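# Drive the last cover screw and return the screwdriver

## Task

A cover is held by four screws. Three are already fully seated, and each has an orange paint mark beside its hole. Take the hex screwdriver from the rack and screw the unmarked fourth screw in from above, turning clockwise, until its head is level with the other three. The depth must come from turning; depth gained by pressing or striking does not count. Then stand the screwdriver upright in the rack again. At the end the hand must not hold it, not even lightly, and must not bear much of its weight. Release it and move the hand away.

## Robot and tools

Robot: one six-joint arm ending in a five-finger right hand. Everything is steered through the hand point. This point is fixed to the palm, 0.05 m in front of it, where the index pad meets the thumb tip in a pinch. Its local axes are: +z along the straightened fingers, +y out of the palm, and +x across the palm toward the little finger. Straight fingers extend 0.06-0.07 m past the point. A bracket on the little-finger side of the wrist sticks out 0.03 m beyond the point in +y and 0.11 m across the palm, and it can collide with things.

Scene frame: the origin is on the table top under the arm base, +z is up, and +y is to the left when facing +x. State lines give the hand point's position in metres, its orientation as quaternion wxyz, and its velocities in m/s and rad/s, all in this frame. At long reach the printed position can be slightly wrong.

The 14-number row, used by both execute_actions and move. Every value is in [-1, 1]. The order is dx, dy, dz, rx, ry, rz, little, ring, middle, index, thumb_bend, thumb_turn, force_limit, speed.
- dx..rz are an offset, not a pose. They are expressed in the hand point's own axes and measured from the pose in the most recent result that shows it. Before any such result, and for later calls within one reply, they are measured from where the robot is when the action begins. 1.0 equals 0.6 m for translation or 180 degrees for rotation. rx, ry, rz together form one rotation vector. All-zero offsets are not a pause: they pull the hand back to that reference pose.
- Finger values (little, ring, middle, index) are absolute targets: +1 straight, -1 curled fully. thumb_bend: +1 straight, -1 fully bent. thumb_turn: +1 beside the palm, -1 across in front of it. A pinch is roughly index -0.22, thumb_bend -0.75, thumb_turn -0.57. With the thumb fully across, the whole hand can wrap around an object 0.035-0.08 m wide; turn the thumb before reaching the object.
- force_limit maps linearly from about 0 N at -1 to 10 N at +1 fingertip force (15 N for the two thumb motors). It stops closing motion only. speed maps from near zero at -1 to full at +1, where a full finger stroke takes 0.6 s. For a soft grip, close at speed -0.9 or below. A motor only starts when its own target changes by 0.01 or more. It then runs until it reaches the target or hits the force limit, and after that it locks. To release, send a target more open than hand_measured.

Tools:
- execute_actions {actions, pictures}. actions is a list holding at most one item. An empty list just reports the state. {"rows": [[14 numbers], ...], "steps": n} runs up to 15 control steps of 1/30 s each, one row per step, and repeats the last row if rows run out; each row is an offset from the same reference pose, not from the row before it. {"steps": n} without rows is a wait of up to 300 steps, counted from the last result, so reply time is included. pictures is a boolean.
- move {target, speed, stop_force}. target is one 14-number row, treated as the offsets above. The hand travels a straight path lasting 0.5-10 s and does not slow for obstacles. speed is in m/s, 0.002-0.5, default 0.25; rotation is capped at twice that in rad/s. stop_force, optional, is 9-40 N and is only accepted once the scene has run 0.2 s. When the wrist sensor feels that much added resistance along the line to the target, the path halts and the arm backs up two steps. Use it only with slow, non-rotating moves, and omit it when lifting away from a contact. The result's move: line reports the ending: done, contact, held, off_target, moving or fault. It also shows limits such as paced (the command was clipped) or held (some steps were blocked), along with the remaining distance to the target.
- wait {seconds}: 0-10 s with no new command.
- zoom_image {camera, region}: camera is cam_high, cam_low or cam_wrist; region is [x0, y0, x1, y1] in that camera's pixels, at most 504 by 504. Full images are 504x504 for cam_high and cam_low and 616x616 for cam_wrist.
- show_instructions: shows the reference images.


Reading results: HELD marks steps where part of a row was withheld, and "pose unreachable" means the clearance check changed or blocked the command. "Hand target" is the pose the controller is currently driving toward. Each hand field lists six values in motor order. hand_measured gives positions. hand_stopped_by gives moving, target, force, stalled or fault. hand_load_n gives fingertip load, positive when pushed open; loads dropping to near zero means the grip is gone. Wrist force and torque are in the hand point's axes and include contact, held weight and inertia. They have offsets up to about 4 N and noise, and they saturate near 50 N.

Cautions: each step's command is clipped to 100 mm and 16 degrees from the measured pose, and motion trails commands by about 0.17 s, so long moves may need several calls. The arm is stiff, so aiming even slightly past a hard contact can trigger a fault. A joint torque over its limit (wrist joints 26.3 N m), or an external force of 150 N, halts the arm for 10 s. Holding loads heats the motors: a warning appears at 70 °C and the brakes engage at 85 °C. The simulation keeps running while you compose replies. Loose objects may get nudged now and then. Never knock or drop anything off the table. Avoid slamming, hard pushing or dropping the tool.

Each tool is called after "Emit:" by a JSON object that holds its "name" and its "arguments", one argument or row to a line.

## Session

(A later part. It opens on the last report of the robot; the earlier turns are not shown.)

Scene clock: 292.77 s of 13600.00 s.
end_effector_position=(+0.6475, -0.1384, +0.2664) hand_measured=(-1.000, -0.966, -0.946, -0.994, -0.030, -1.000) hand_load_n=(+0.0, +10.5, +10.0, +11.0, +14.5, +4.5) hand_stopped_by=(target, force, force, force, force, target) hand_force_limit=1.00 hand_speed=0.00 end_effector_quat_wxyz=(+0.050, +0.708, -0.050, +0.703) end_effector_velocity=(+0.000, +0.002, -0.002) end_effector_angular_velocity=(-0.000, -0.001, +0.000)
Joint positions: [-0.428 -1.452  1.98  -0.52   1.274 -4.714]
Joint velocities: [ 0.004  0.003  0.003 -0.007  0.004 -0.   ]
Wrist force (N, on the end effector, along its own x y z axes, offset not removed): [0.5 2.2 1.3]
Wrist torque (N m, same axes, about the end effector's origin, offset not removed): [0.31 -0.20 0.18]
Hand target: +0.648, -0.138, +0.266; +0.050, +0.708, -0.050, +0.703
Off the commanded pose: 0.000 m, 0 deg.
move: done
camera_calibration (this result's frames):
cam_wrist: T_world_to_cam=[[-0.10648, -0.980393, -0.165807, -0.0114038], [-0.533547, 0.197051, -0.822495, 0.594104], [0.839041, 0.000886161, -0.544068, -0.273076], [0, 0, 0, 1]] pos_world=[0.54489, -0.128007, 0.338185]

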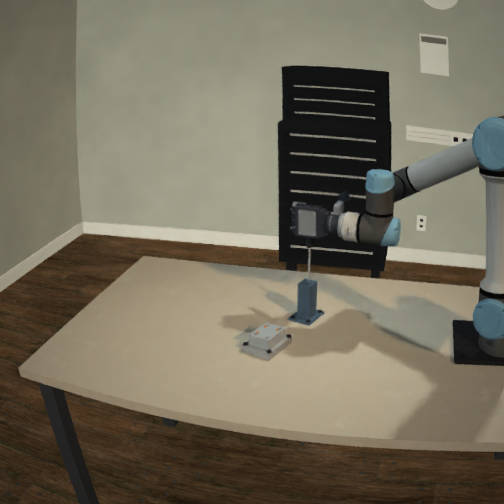

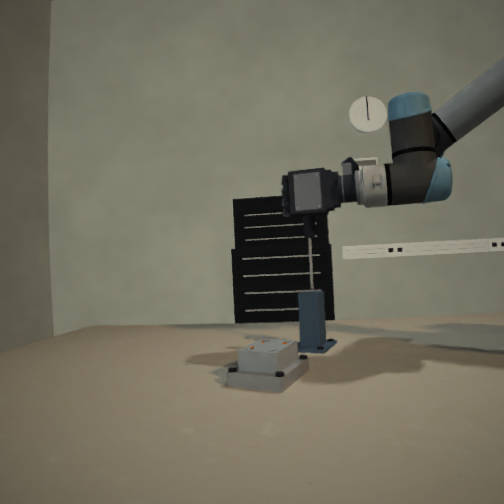

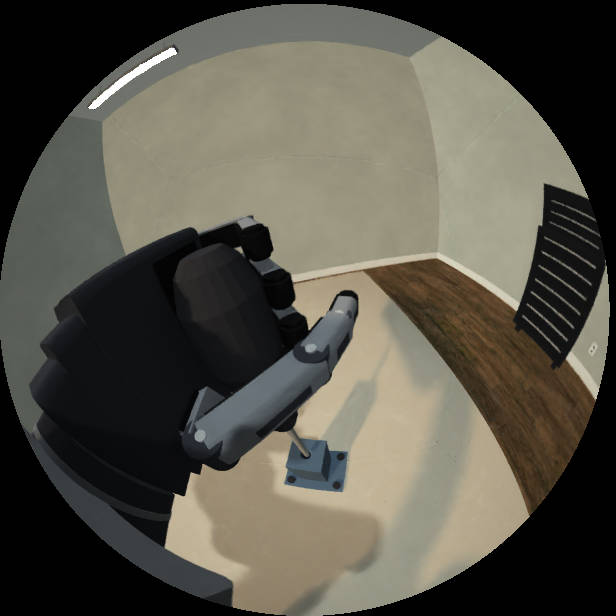

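Emit:
{"name": "move", "arguments": {
  "target": [0,-0.004,0,0,0,0,-1,-1,-1,-1,-1,-1,1,0],
  "speed": 0.03
}}

Emit:
{"name": "move", "arguments": {
  "target": [-0.025,0,0.0013,0,0,0,-1,-1,-1,-1,-1,-1,1,0],
  "speed": 0.008,
  "stop_force": 9
}}

Emit:
{"name": "zoom_image", "arguments": {
  "camera": "cam_wrist",
  "region": [250,390,370,510]
}}

Scene clock: 294.57 s of 13600.00 s.
end_effector_position=(+0.6478, -0.1362, +0.2663) hand_measured=(-1.000, -0.966, -0.946, -0.994, -0.030, -1.000) hand_load_n=(+0.0, +10.5, +10.0, +11.0, +14.5, +4.5) hand_stopped_by=(target, force, force, force, force, target) hand_force_limit=1.00 hand_speed=0.00 end_effector_quat_wxyz=(+0.050, +0.708, -0.050, +0.703) end_effector_velocity=(+0.000, +0.001, +0.001) end_effector_angular_velocity=(-0.000, -0.001, -0.001)
Joint positions: [-0.422 -1.452  1.98  -0.52   1.279 -4.714]
Joint velocities: [ 0.003 -0.    -0.001  0.     0.004  0.   ]
Wrist force (N, on the end effector, along its own x y z axes, offset not removed): [-1.3 1.5 1.2]
Wrist torque (N m, same axes, about the end effector's origin, offset not removed): [0.22 0.17 0.08]
Hand target: +0.648, -0.136, +0.266; +0.050, +0.708, -0.050, +0.703
Off the commanded pose: 0.000 m, 0 deg.
move: done
camera_calibration (this result's frames):
cam_wrist: T_world_to_cam=[[-0.106492, -0.980363, -0.165977, -0.00912139], [-0.533652, 0.1972, -0.822392, 0.593767], [0.838973, 0.000996062, -0.544172, -0.273301], [0, 0, 0, 1]] pos_world=[0.545185, -0.125761, 0.338073]

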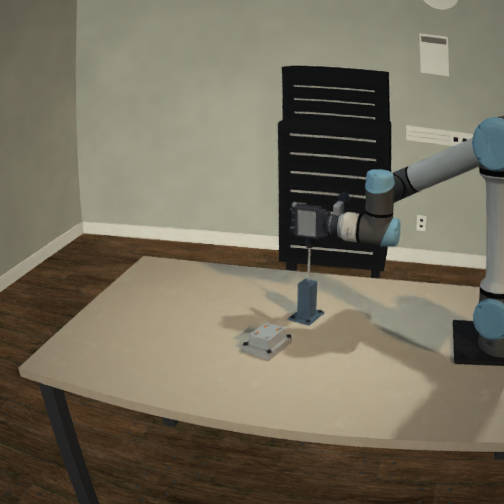

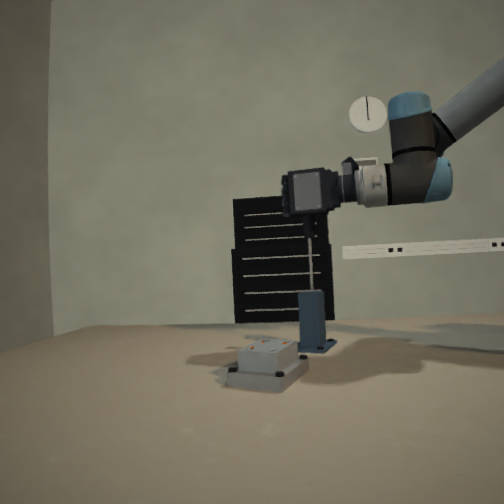

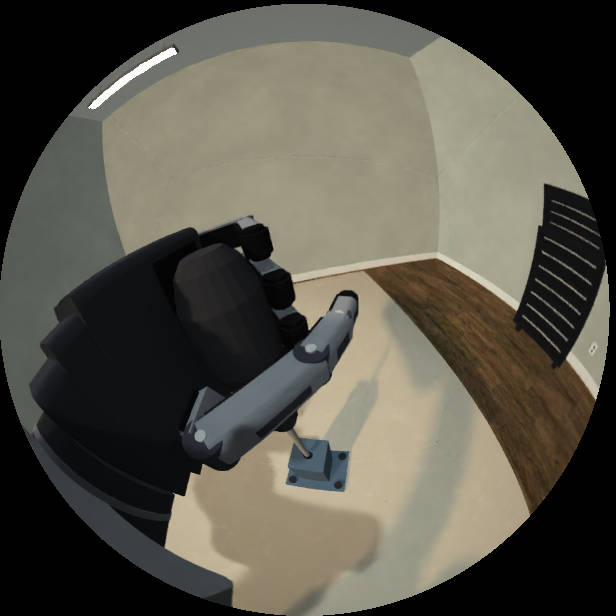

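Scene clock: 296.67 s of 13600.00 s.
end_effector_position=(+0.6485, -0.1363, +0.2516) hand_measured=(-1.000, -0.966, -0.946, -0.994, -0.030, -1.000) hand_load_n=(+0.0, +10.5, +10.0, +11.0, +14.5, +4.5) hand_stopped_by=(target, force, force, force, force, target) hand_force_limit=1.00 hand_speed=0.00 end_effector_quat_wxyz=(+0.050, +0.708, -0.050, +0.703) end_effector_velocity=(+0.000, -0.001, -0.002) end_effector_angular_velocity=(-0.000, -0.000, -0.002)
Joint positions: [-0.422 -1.431  1.999 -0.561  1.28  -4.714]
Joint velocities: [-0.001  0.003  0.002 -0.006  0.001 -0.   ]
Wrist force (N, on the end effector, along its own x y z axes, offset not removed): [-0.1 1.6 0.3]
Wrist torque (N m, same axes, about the end effector's origin, offset not removed): [0.29 -0.08 0.19]
Hand target: +0.648, -0.136, +0.251; +0.050, +0.708, -0.050, +0.703
Off the commanded pose: 0.000 m, 0 deg.
move: done
camera_calibration (this result's frames):
cam_wrist: T_world_to_cam=[[-0.106495, -0.980362, -0.16598, -0.0116042], [-0.533667, 0.197204, -0.82238, 0.582021], [0.838962, 0.000998776, -0.544188, -0.281843], [0, 0, 0, 1]] pos_world=[0.545825, -0.125872, 0.323341]

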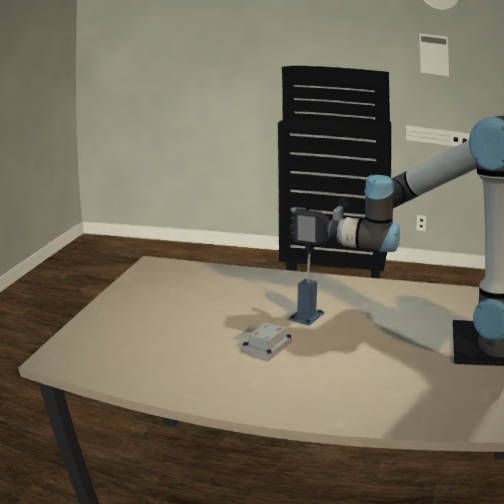

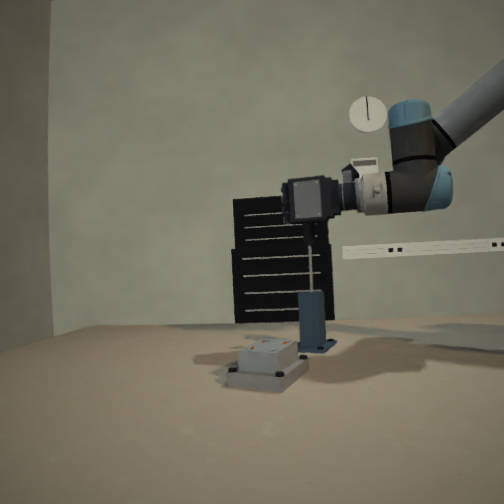

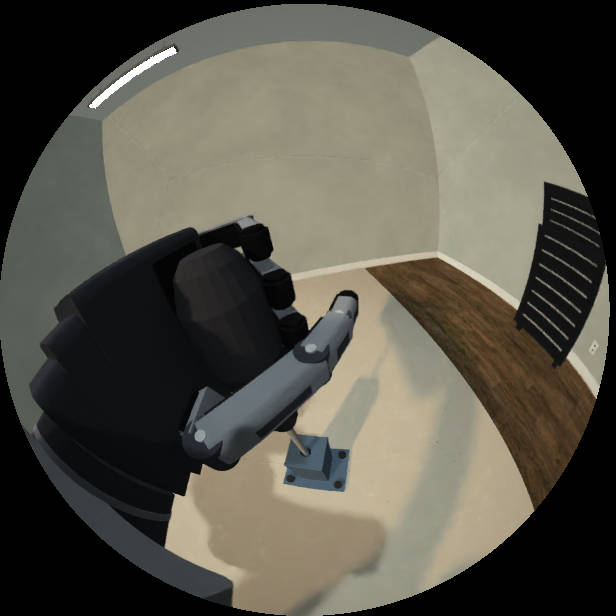

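Region (250, 390, 370, 510) of cam_wrist's 616x616 image, scaled by 4.200, with more detail than that image has.

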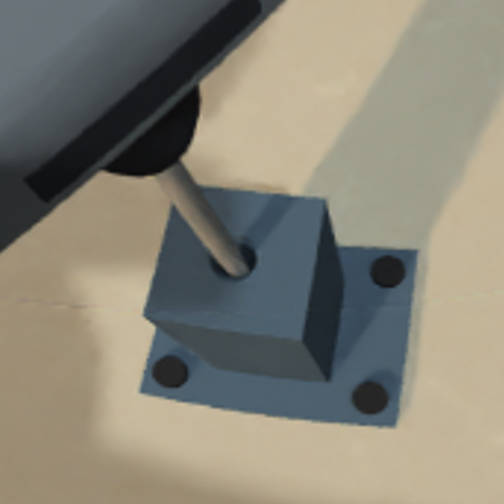

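The tip is in the hole. I'll lower it further, keeping the stop force on.

Emit:
{"name": "move", "arguments": {
  "target": [-0.125,0,0.0066,0,0,0,-1,-1,-1,-1,-1,-1,1,0],
  "speed": 0.025,
  "stop_force": 9
}}

Scene clock: 300.43 s of 13600.00 s.
end_effector_position=(+0.6518, -0.1368, +0.1769) hand_measured=(-1.000, -0.966, -0.946, -0.994, -0.030, -1.000) hand_load_n=(+0.0, +10.5, +10.0, +11.0, +14.5, +4.5) hand_stopped_by=(target, force, force, force, force, target) hand_force_limit=1.00 hand_speed=0.00 end_effector_quat_wxyz=(+0.050, +0.708, -0.050, +0.703) end_effector_velocity=(+0.001, +0.001, -0.003) end_effector_angular_velocity=(+0.000, +0.000, +0.002)
Joint positions: [-0.419 -1.301  2.076 -0.768  1.282 -4.714]
Joint velocities: [ 0.001  0.006  0.002 -0.008 -0.001 -0.   ]
Wrist force (N, on the end effector, along its own x y z axes, offset not removed): [-0.6 2.5 0.3]
Wrist torque (N m, same axes, about the end effector's origin, offset not removed): [0.46 0.05 0.08]
Hand target: +0.652, -0.137, +0.177; +0.050, +0.708, -0.050, +0.703
Off the commanded pose: 0.000 m, 0 deg.
move: done
camera_calibration (this result's frames):
cam_wrist: T_world_to_cam=[[-0.106502, -0.980364, -0.165963, -0.0242], [-0.533706, 0.197194, -0.822358, 0.52251], [0.838937, 0.000992917, -0.544228, -0.32521], [0, 0, 0, 1]] pos_world=[0.54912, -0.126438, 0.248686]

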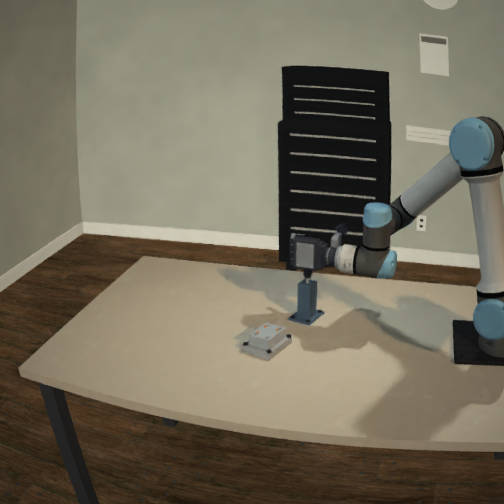

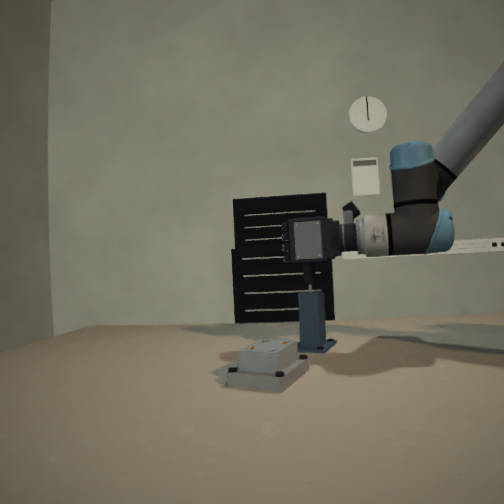

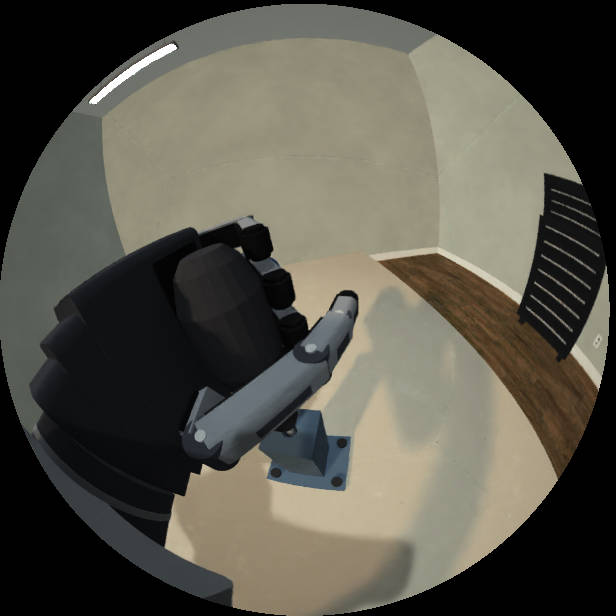

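Emit:
{"name": "move", "arguments": {
  "target": [-0.03,0,0.0016,0,0,0,-1,-1,-1,-1,-1,-1,1,0],
  "speed": 0.008,
  "stop_force": 9
}}

Emit:
{"name": "move", "arguments": {
  "target": [0,0,0,0,0,0,-0.55,-0.55,-0.55,-0.55,0.3,-1,1,-0.6]
}}

Emit:
{"name": "move", "arguments": {
  "target": [0.22,0,-0.012,0,0,0,-0.3,-0.3,-0.3,-0.3,0.6,-1,1,0],
  "speed": 0.15
}}

Scene clock: 304.17 s of 13600.00 s.
end_effector_position=(+0.6525, -0.1370, +0.1601) hand_measured=(-1.000, -0.966, -0.946, -0.994, -0.030, -1.000) hand_load_n=(+0.0, +11.0, +9.5, +10.0, +15.0, +3.5) hand_stopped_by=(target, force, force, force, force, target) hand_force_limit=1.00 hand_speed=0.00 end_effector_quat_wxyz=(+0.050, +0.708, -0.050, +0.703) end_effector_velocity=(-0.001, +0.000, +0.001) end_effector_angular_velocity=(+0.002, +0.004, -0.001)
Joint positions: [-0.419 -1.267  2.089 -0.814  1.283 -4.714]
Joint velocities: [-0.    -0.005 -0.001  0.01   0.    -0.   ]
Wrist force (N, on the end effector, along its own x y z axes, offset not removed): [13.7 4.0 0.3]
Wrist torque (N m, same axes, about the end effector's origin, offset not removed): [0.38 -0.60 0.38]
Hand target: +0.653, -0.137, +0.160; +0.050, +0.708, -0.050, +0.703
Off the commanded pose: 0.001 m, 0 deg.
move: contact
camera_calibration (this result's frames):
cam_wrist: T_world_to_cam=[[-0.106519, -0.980366, -0.16594, -0.027026], [-0.533656, 0.197184, -0.822393, 0.509065], [0.838967, 0.000954487, -0.544182, -0.335001], [0, 0, 0, 1]] pos_world=[0.549841, -0.126555, 0.231866]

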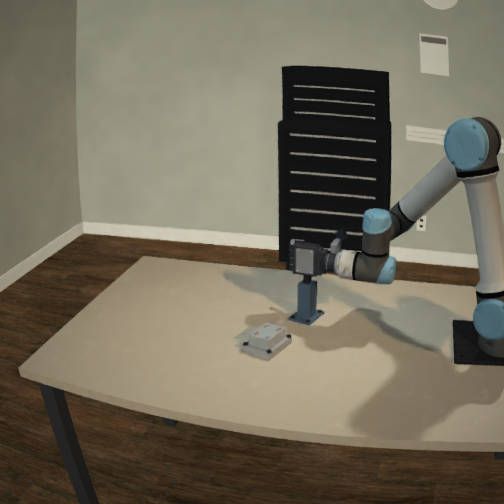

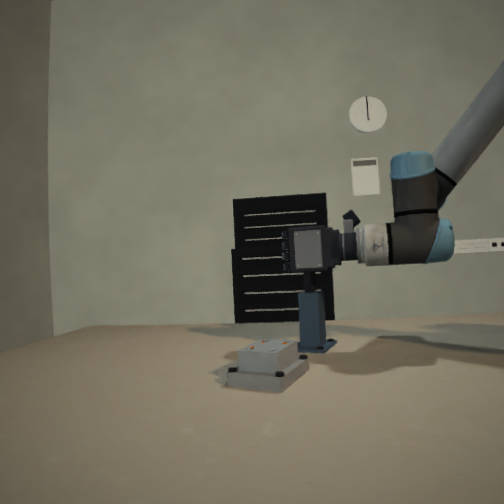

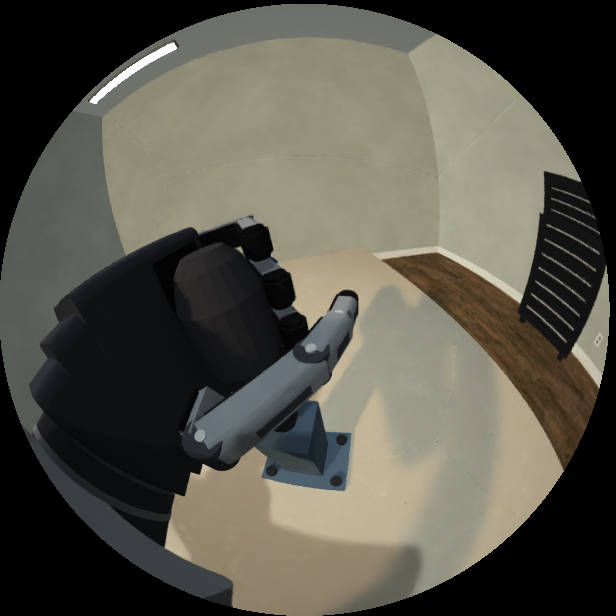

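Scene clock: 305.23 s of 13600.00 s.
end_effector_position=(+0.6525, -0.1370, +0.1601) hand_measured=(-0.550, -0.550, -0.550, -0.550, +0.300, -1.000) hand_load_n=(+0.0, +0.0, +0.0, +0.0, +0.0, +0.0) hand_stopped_by=(target, target, target, target, target, target) hand_force_limit=1.00 hand_speed=-0.60 end_effector_quat_wxyz=(+0.050, +0.708, -0.050, +0.703) end_effector_velocity=(+0.000, -0.000, +0.000) end_effector_angular_velocity=(-0.000, -0.001, +0.000)
Joint positions: [-0.419 -1.267  2.089 -0.814  1.283 -4.714]
Joint velocities: [-0.     0.     0.    -0.001 -0.     0.   ]
Wrist force (N, on the end effector, along its own x y z axes, offset not removed): [0.1 3.4 0.8]
Wrist torque (N m, same axes, about the end effector's origin, offset not removed): [0.50 0.00 0.14]
Hand target: +0.652, -0.137, +0.160; +0.050, +0.708, -0.050, +0.703
Off the commanded pose: 0.000 m, 0 deg.
move: done
camera_calibration (this result's frames):
cam_wrist: T_world_to_cam=[[-0.106521, -0.980365, -0.165944, -0.0270254], [-0.533667, 0.197188, -0.822385, 0.509064], [0.83896, 0.000957964, -0.544193, -0.334999], [0, 0, 0, 1]] pos_world=[0.549842, -0.126555, 0.231858]

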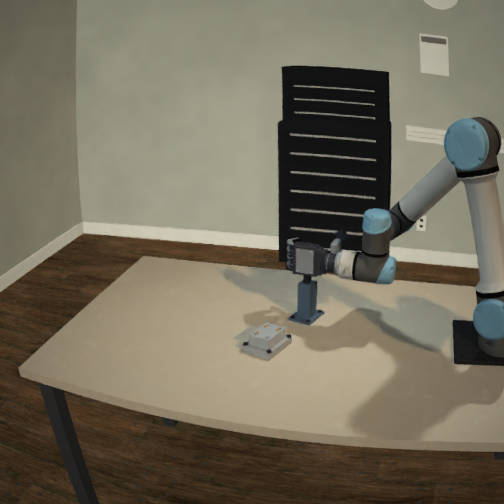

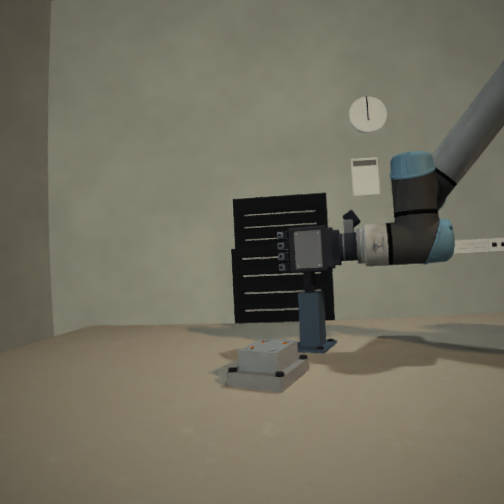

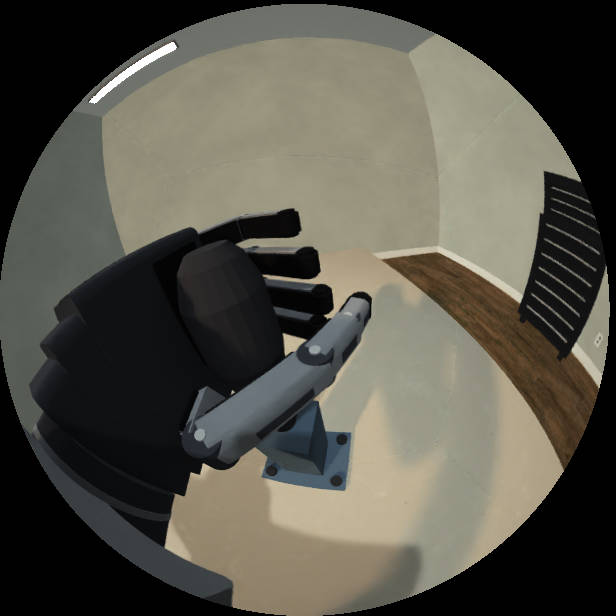

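Scene clock: 306.73 s of 13600.00 s.
end_effector_position=(+0.6464, -0.1359, +0.2919) hand_measured=(-0.300, -0.300, -0.300, -0.300, +0.600, -1.000) hand_load_n=(+0.0, +0.0, +0.0, +0.0, +0.0, +0.0) hand_stopped_by=(target, target, target, target, target, target) hand_force_limit=1.00 hand_speed=0.00 end_effector_quat_wxyz=(+0.050, +0.708, -0.050, +0.703) end_effector_velocity=(-0.000, +0.000, +0.003) end_effector_angular_velocity=(-0.000, +0.001, +0.001)
Joint positions: [-0.423 -1.486  1.944 -0.451  1.278 -4.714]
Joint velocities: [-0.    -0.004 -0.005  0.009 -0.002 -0.   ]
Wrist force (N, on the end effector, along its own x y z axes, offset not removed): [1.0 1.9 0.7]
Wrist torque (N m, same axes, about the end effector's origin, offset not removed): [0.31 -0.19 0.13]
Hand target: +0.646, -0.136, +0.292; +0.050, +0.708, -0.050, +0.703
Off the commanded pose: 0.000 m, 0 deg.
move: done
camera_calibration (this result's frames):
cam_wrist: T_world_to_cam=[[-0.106494, -0.980371, -0.165929, -0.00479822], [-0.533535, 0.197161, -0.822477, 0.613933], [0.839047, 0.000939596, -0.544059, -0.258305], [0, 0, 0, 1]] pos_world=[0.543774, -0.125505, 0.363617]

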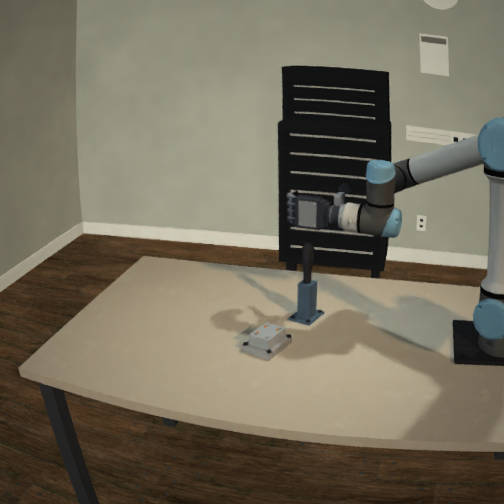

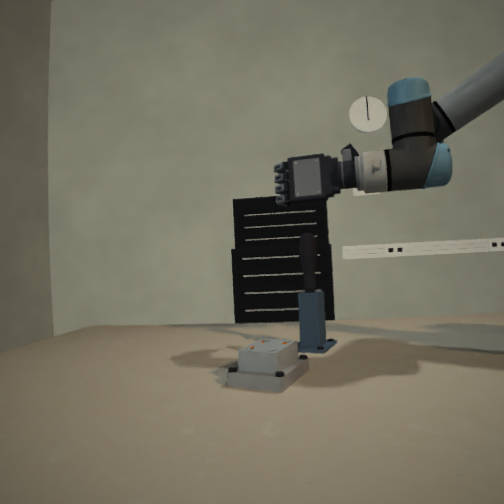

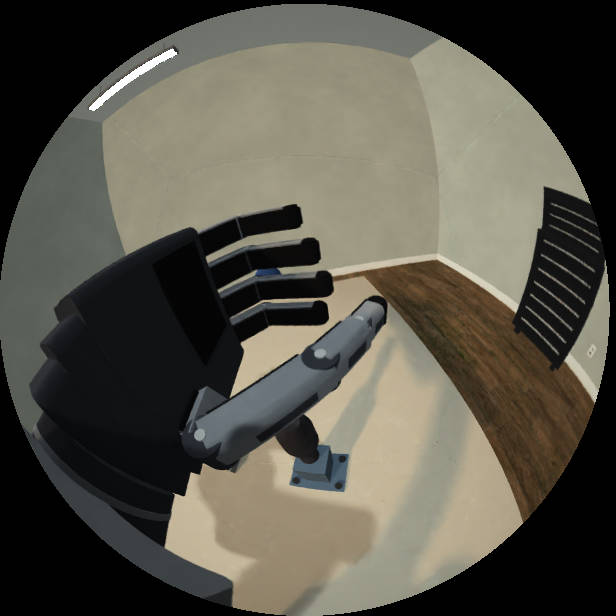

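Emit:
{"name": "finished_scene", "arguments": {
  "scene": 2
}}

The scene is finished: the task was done.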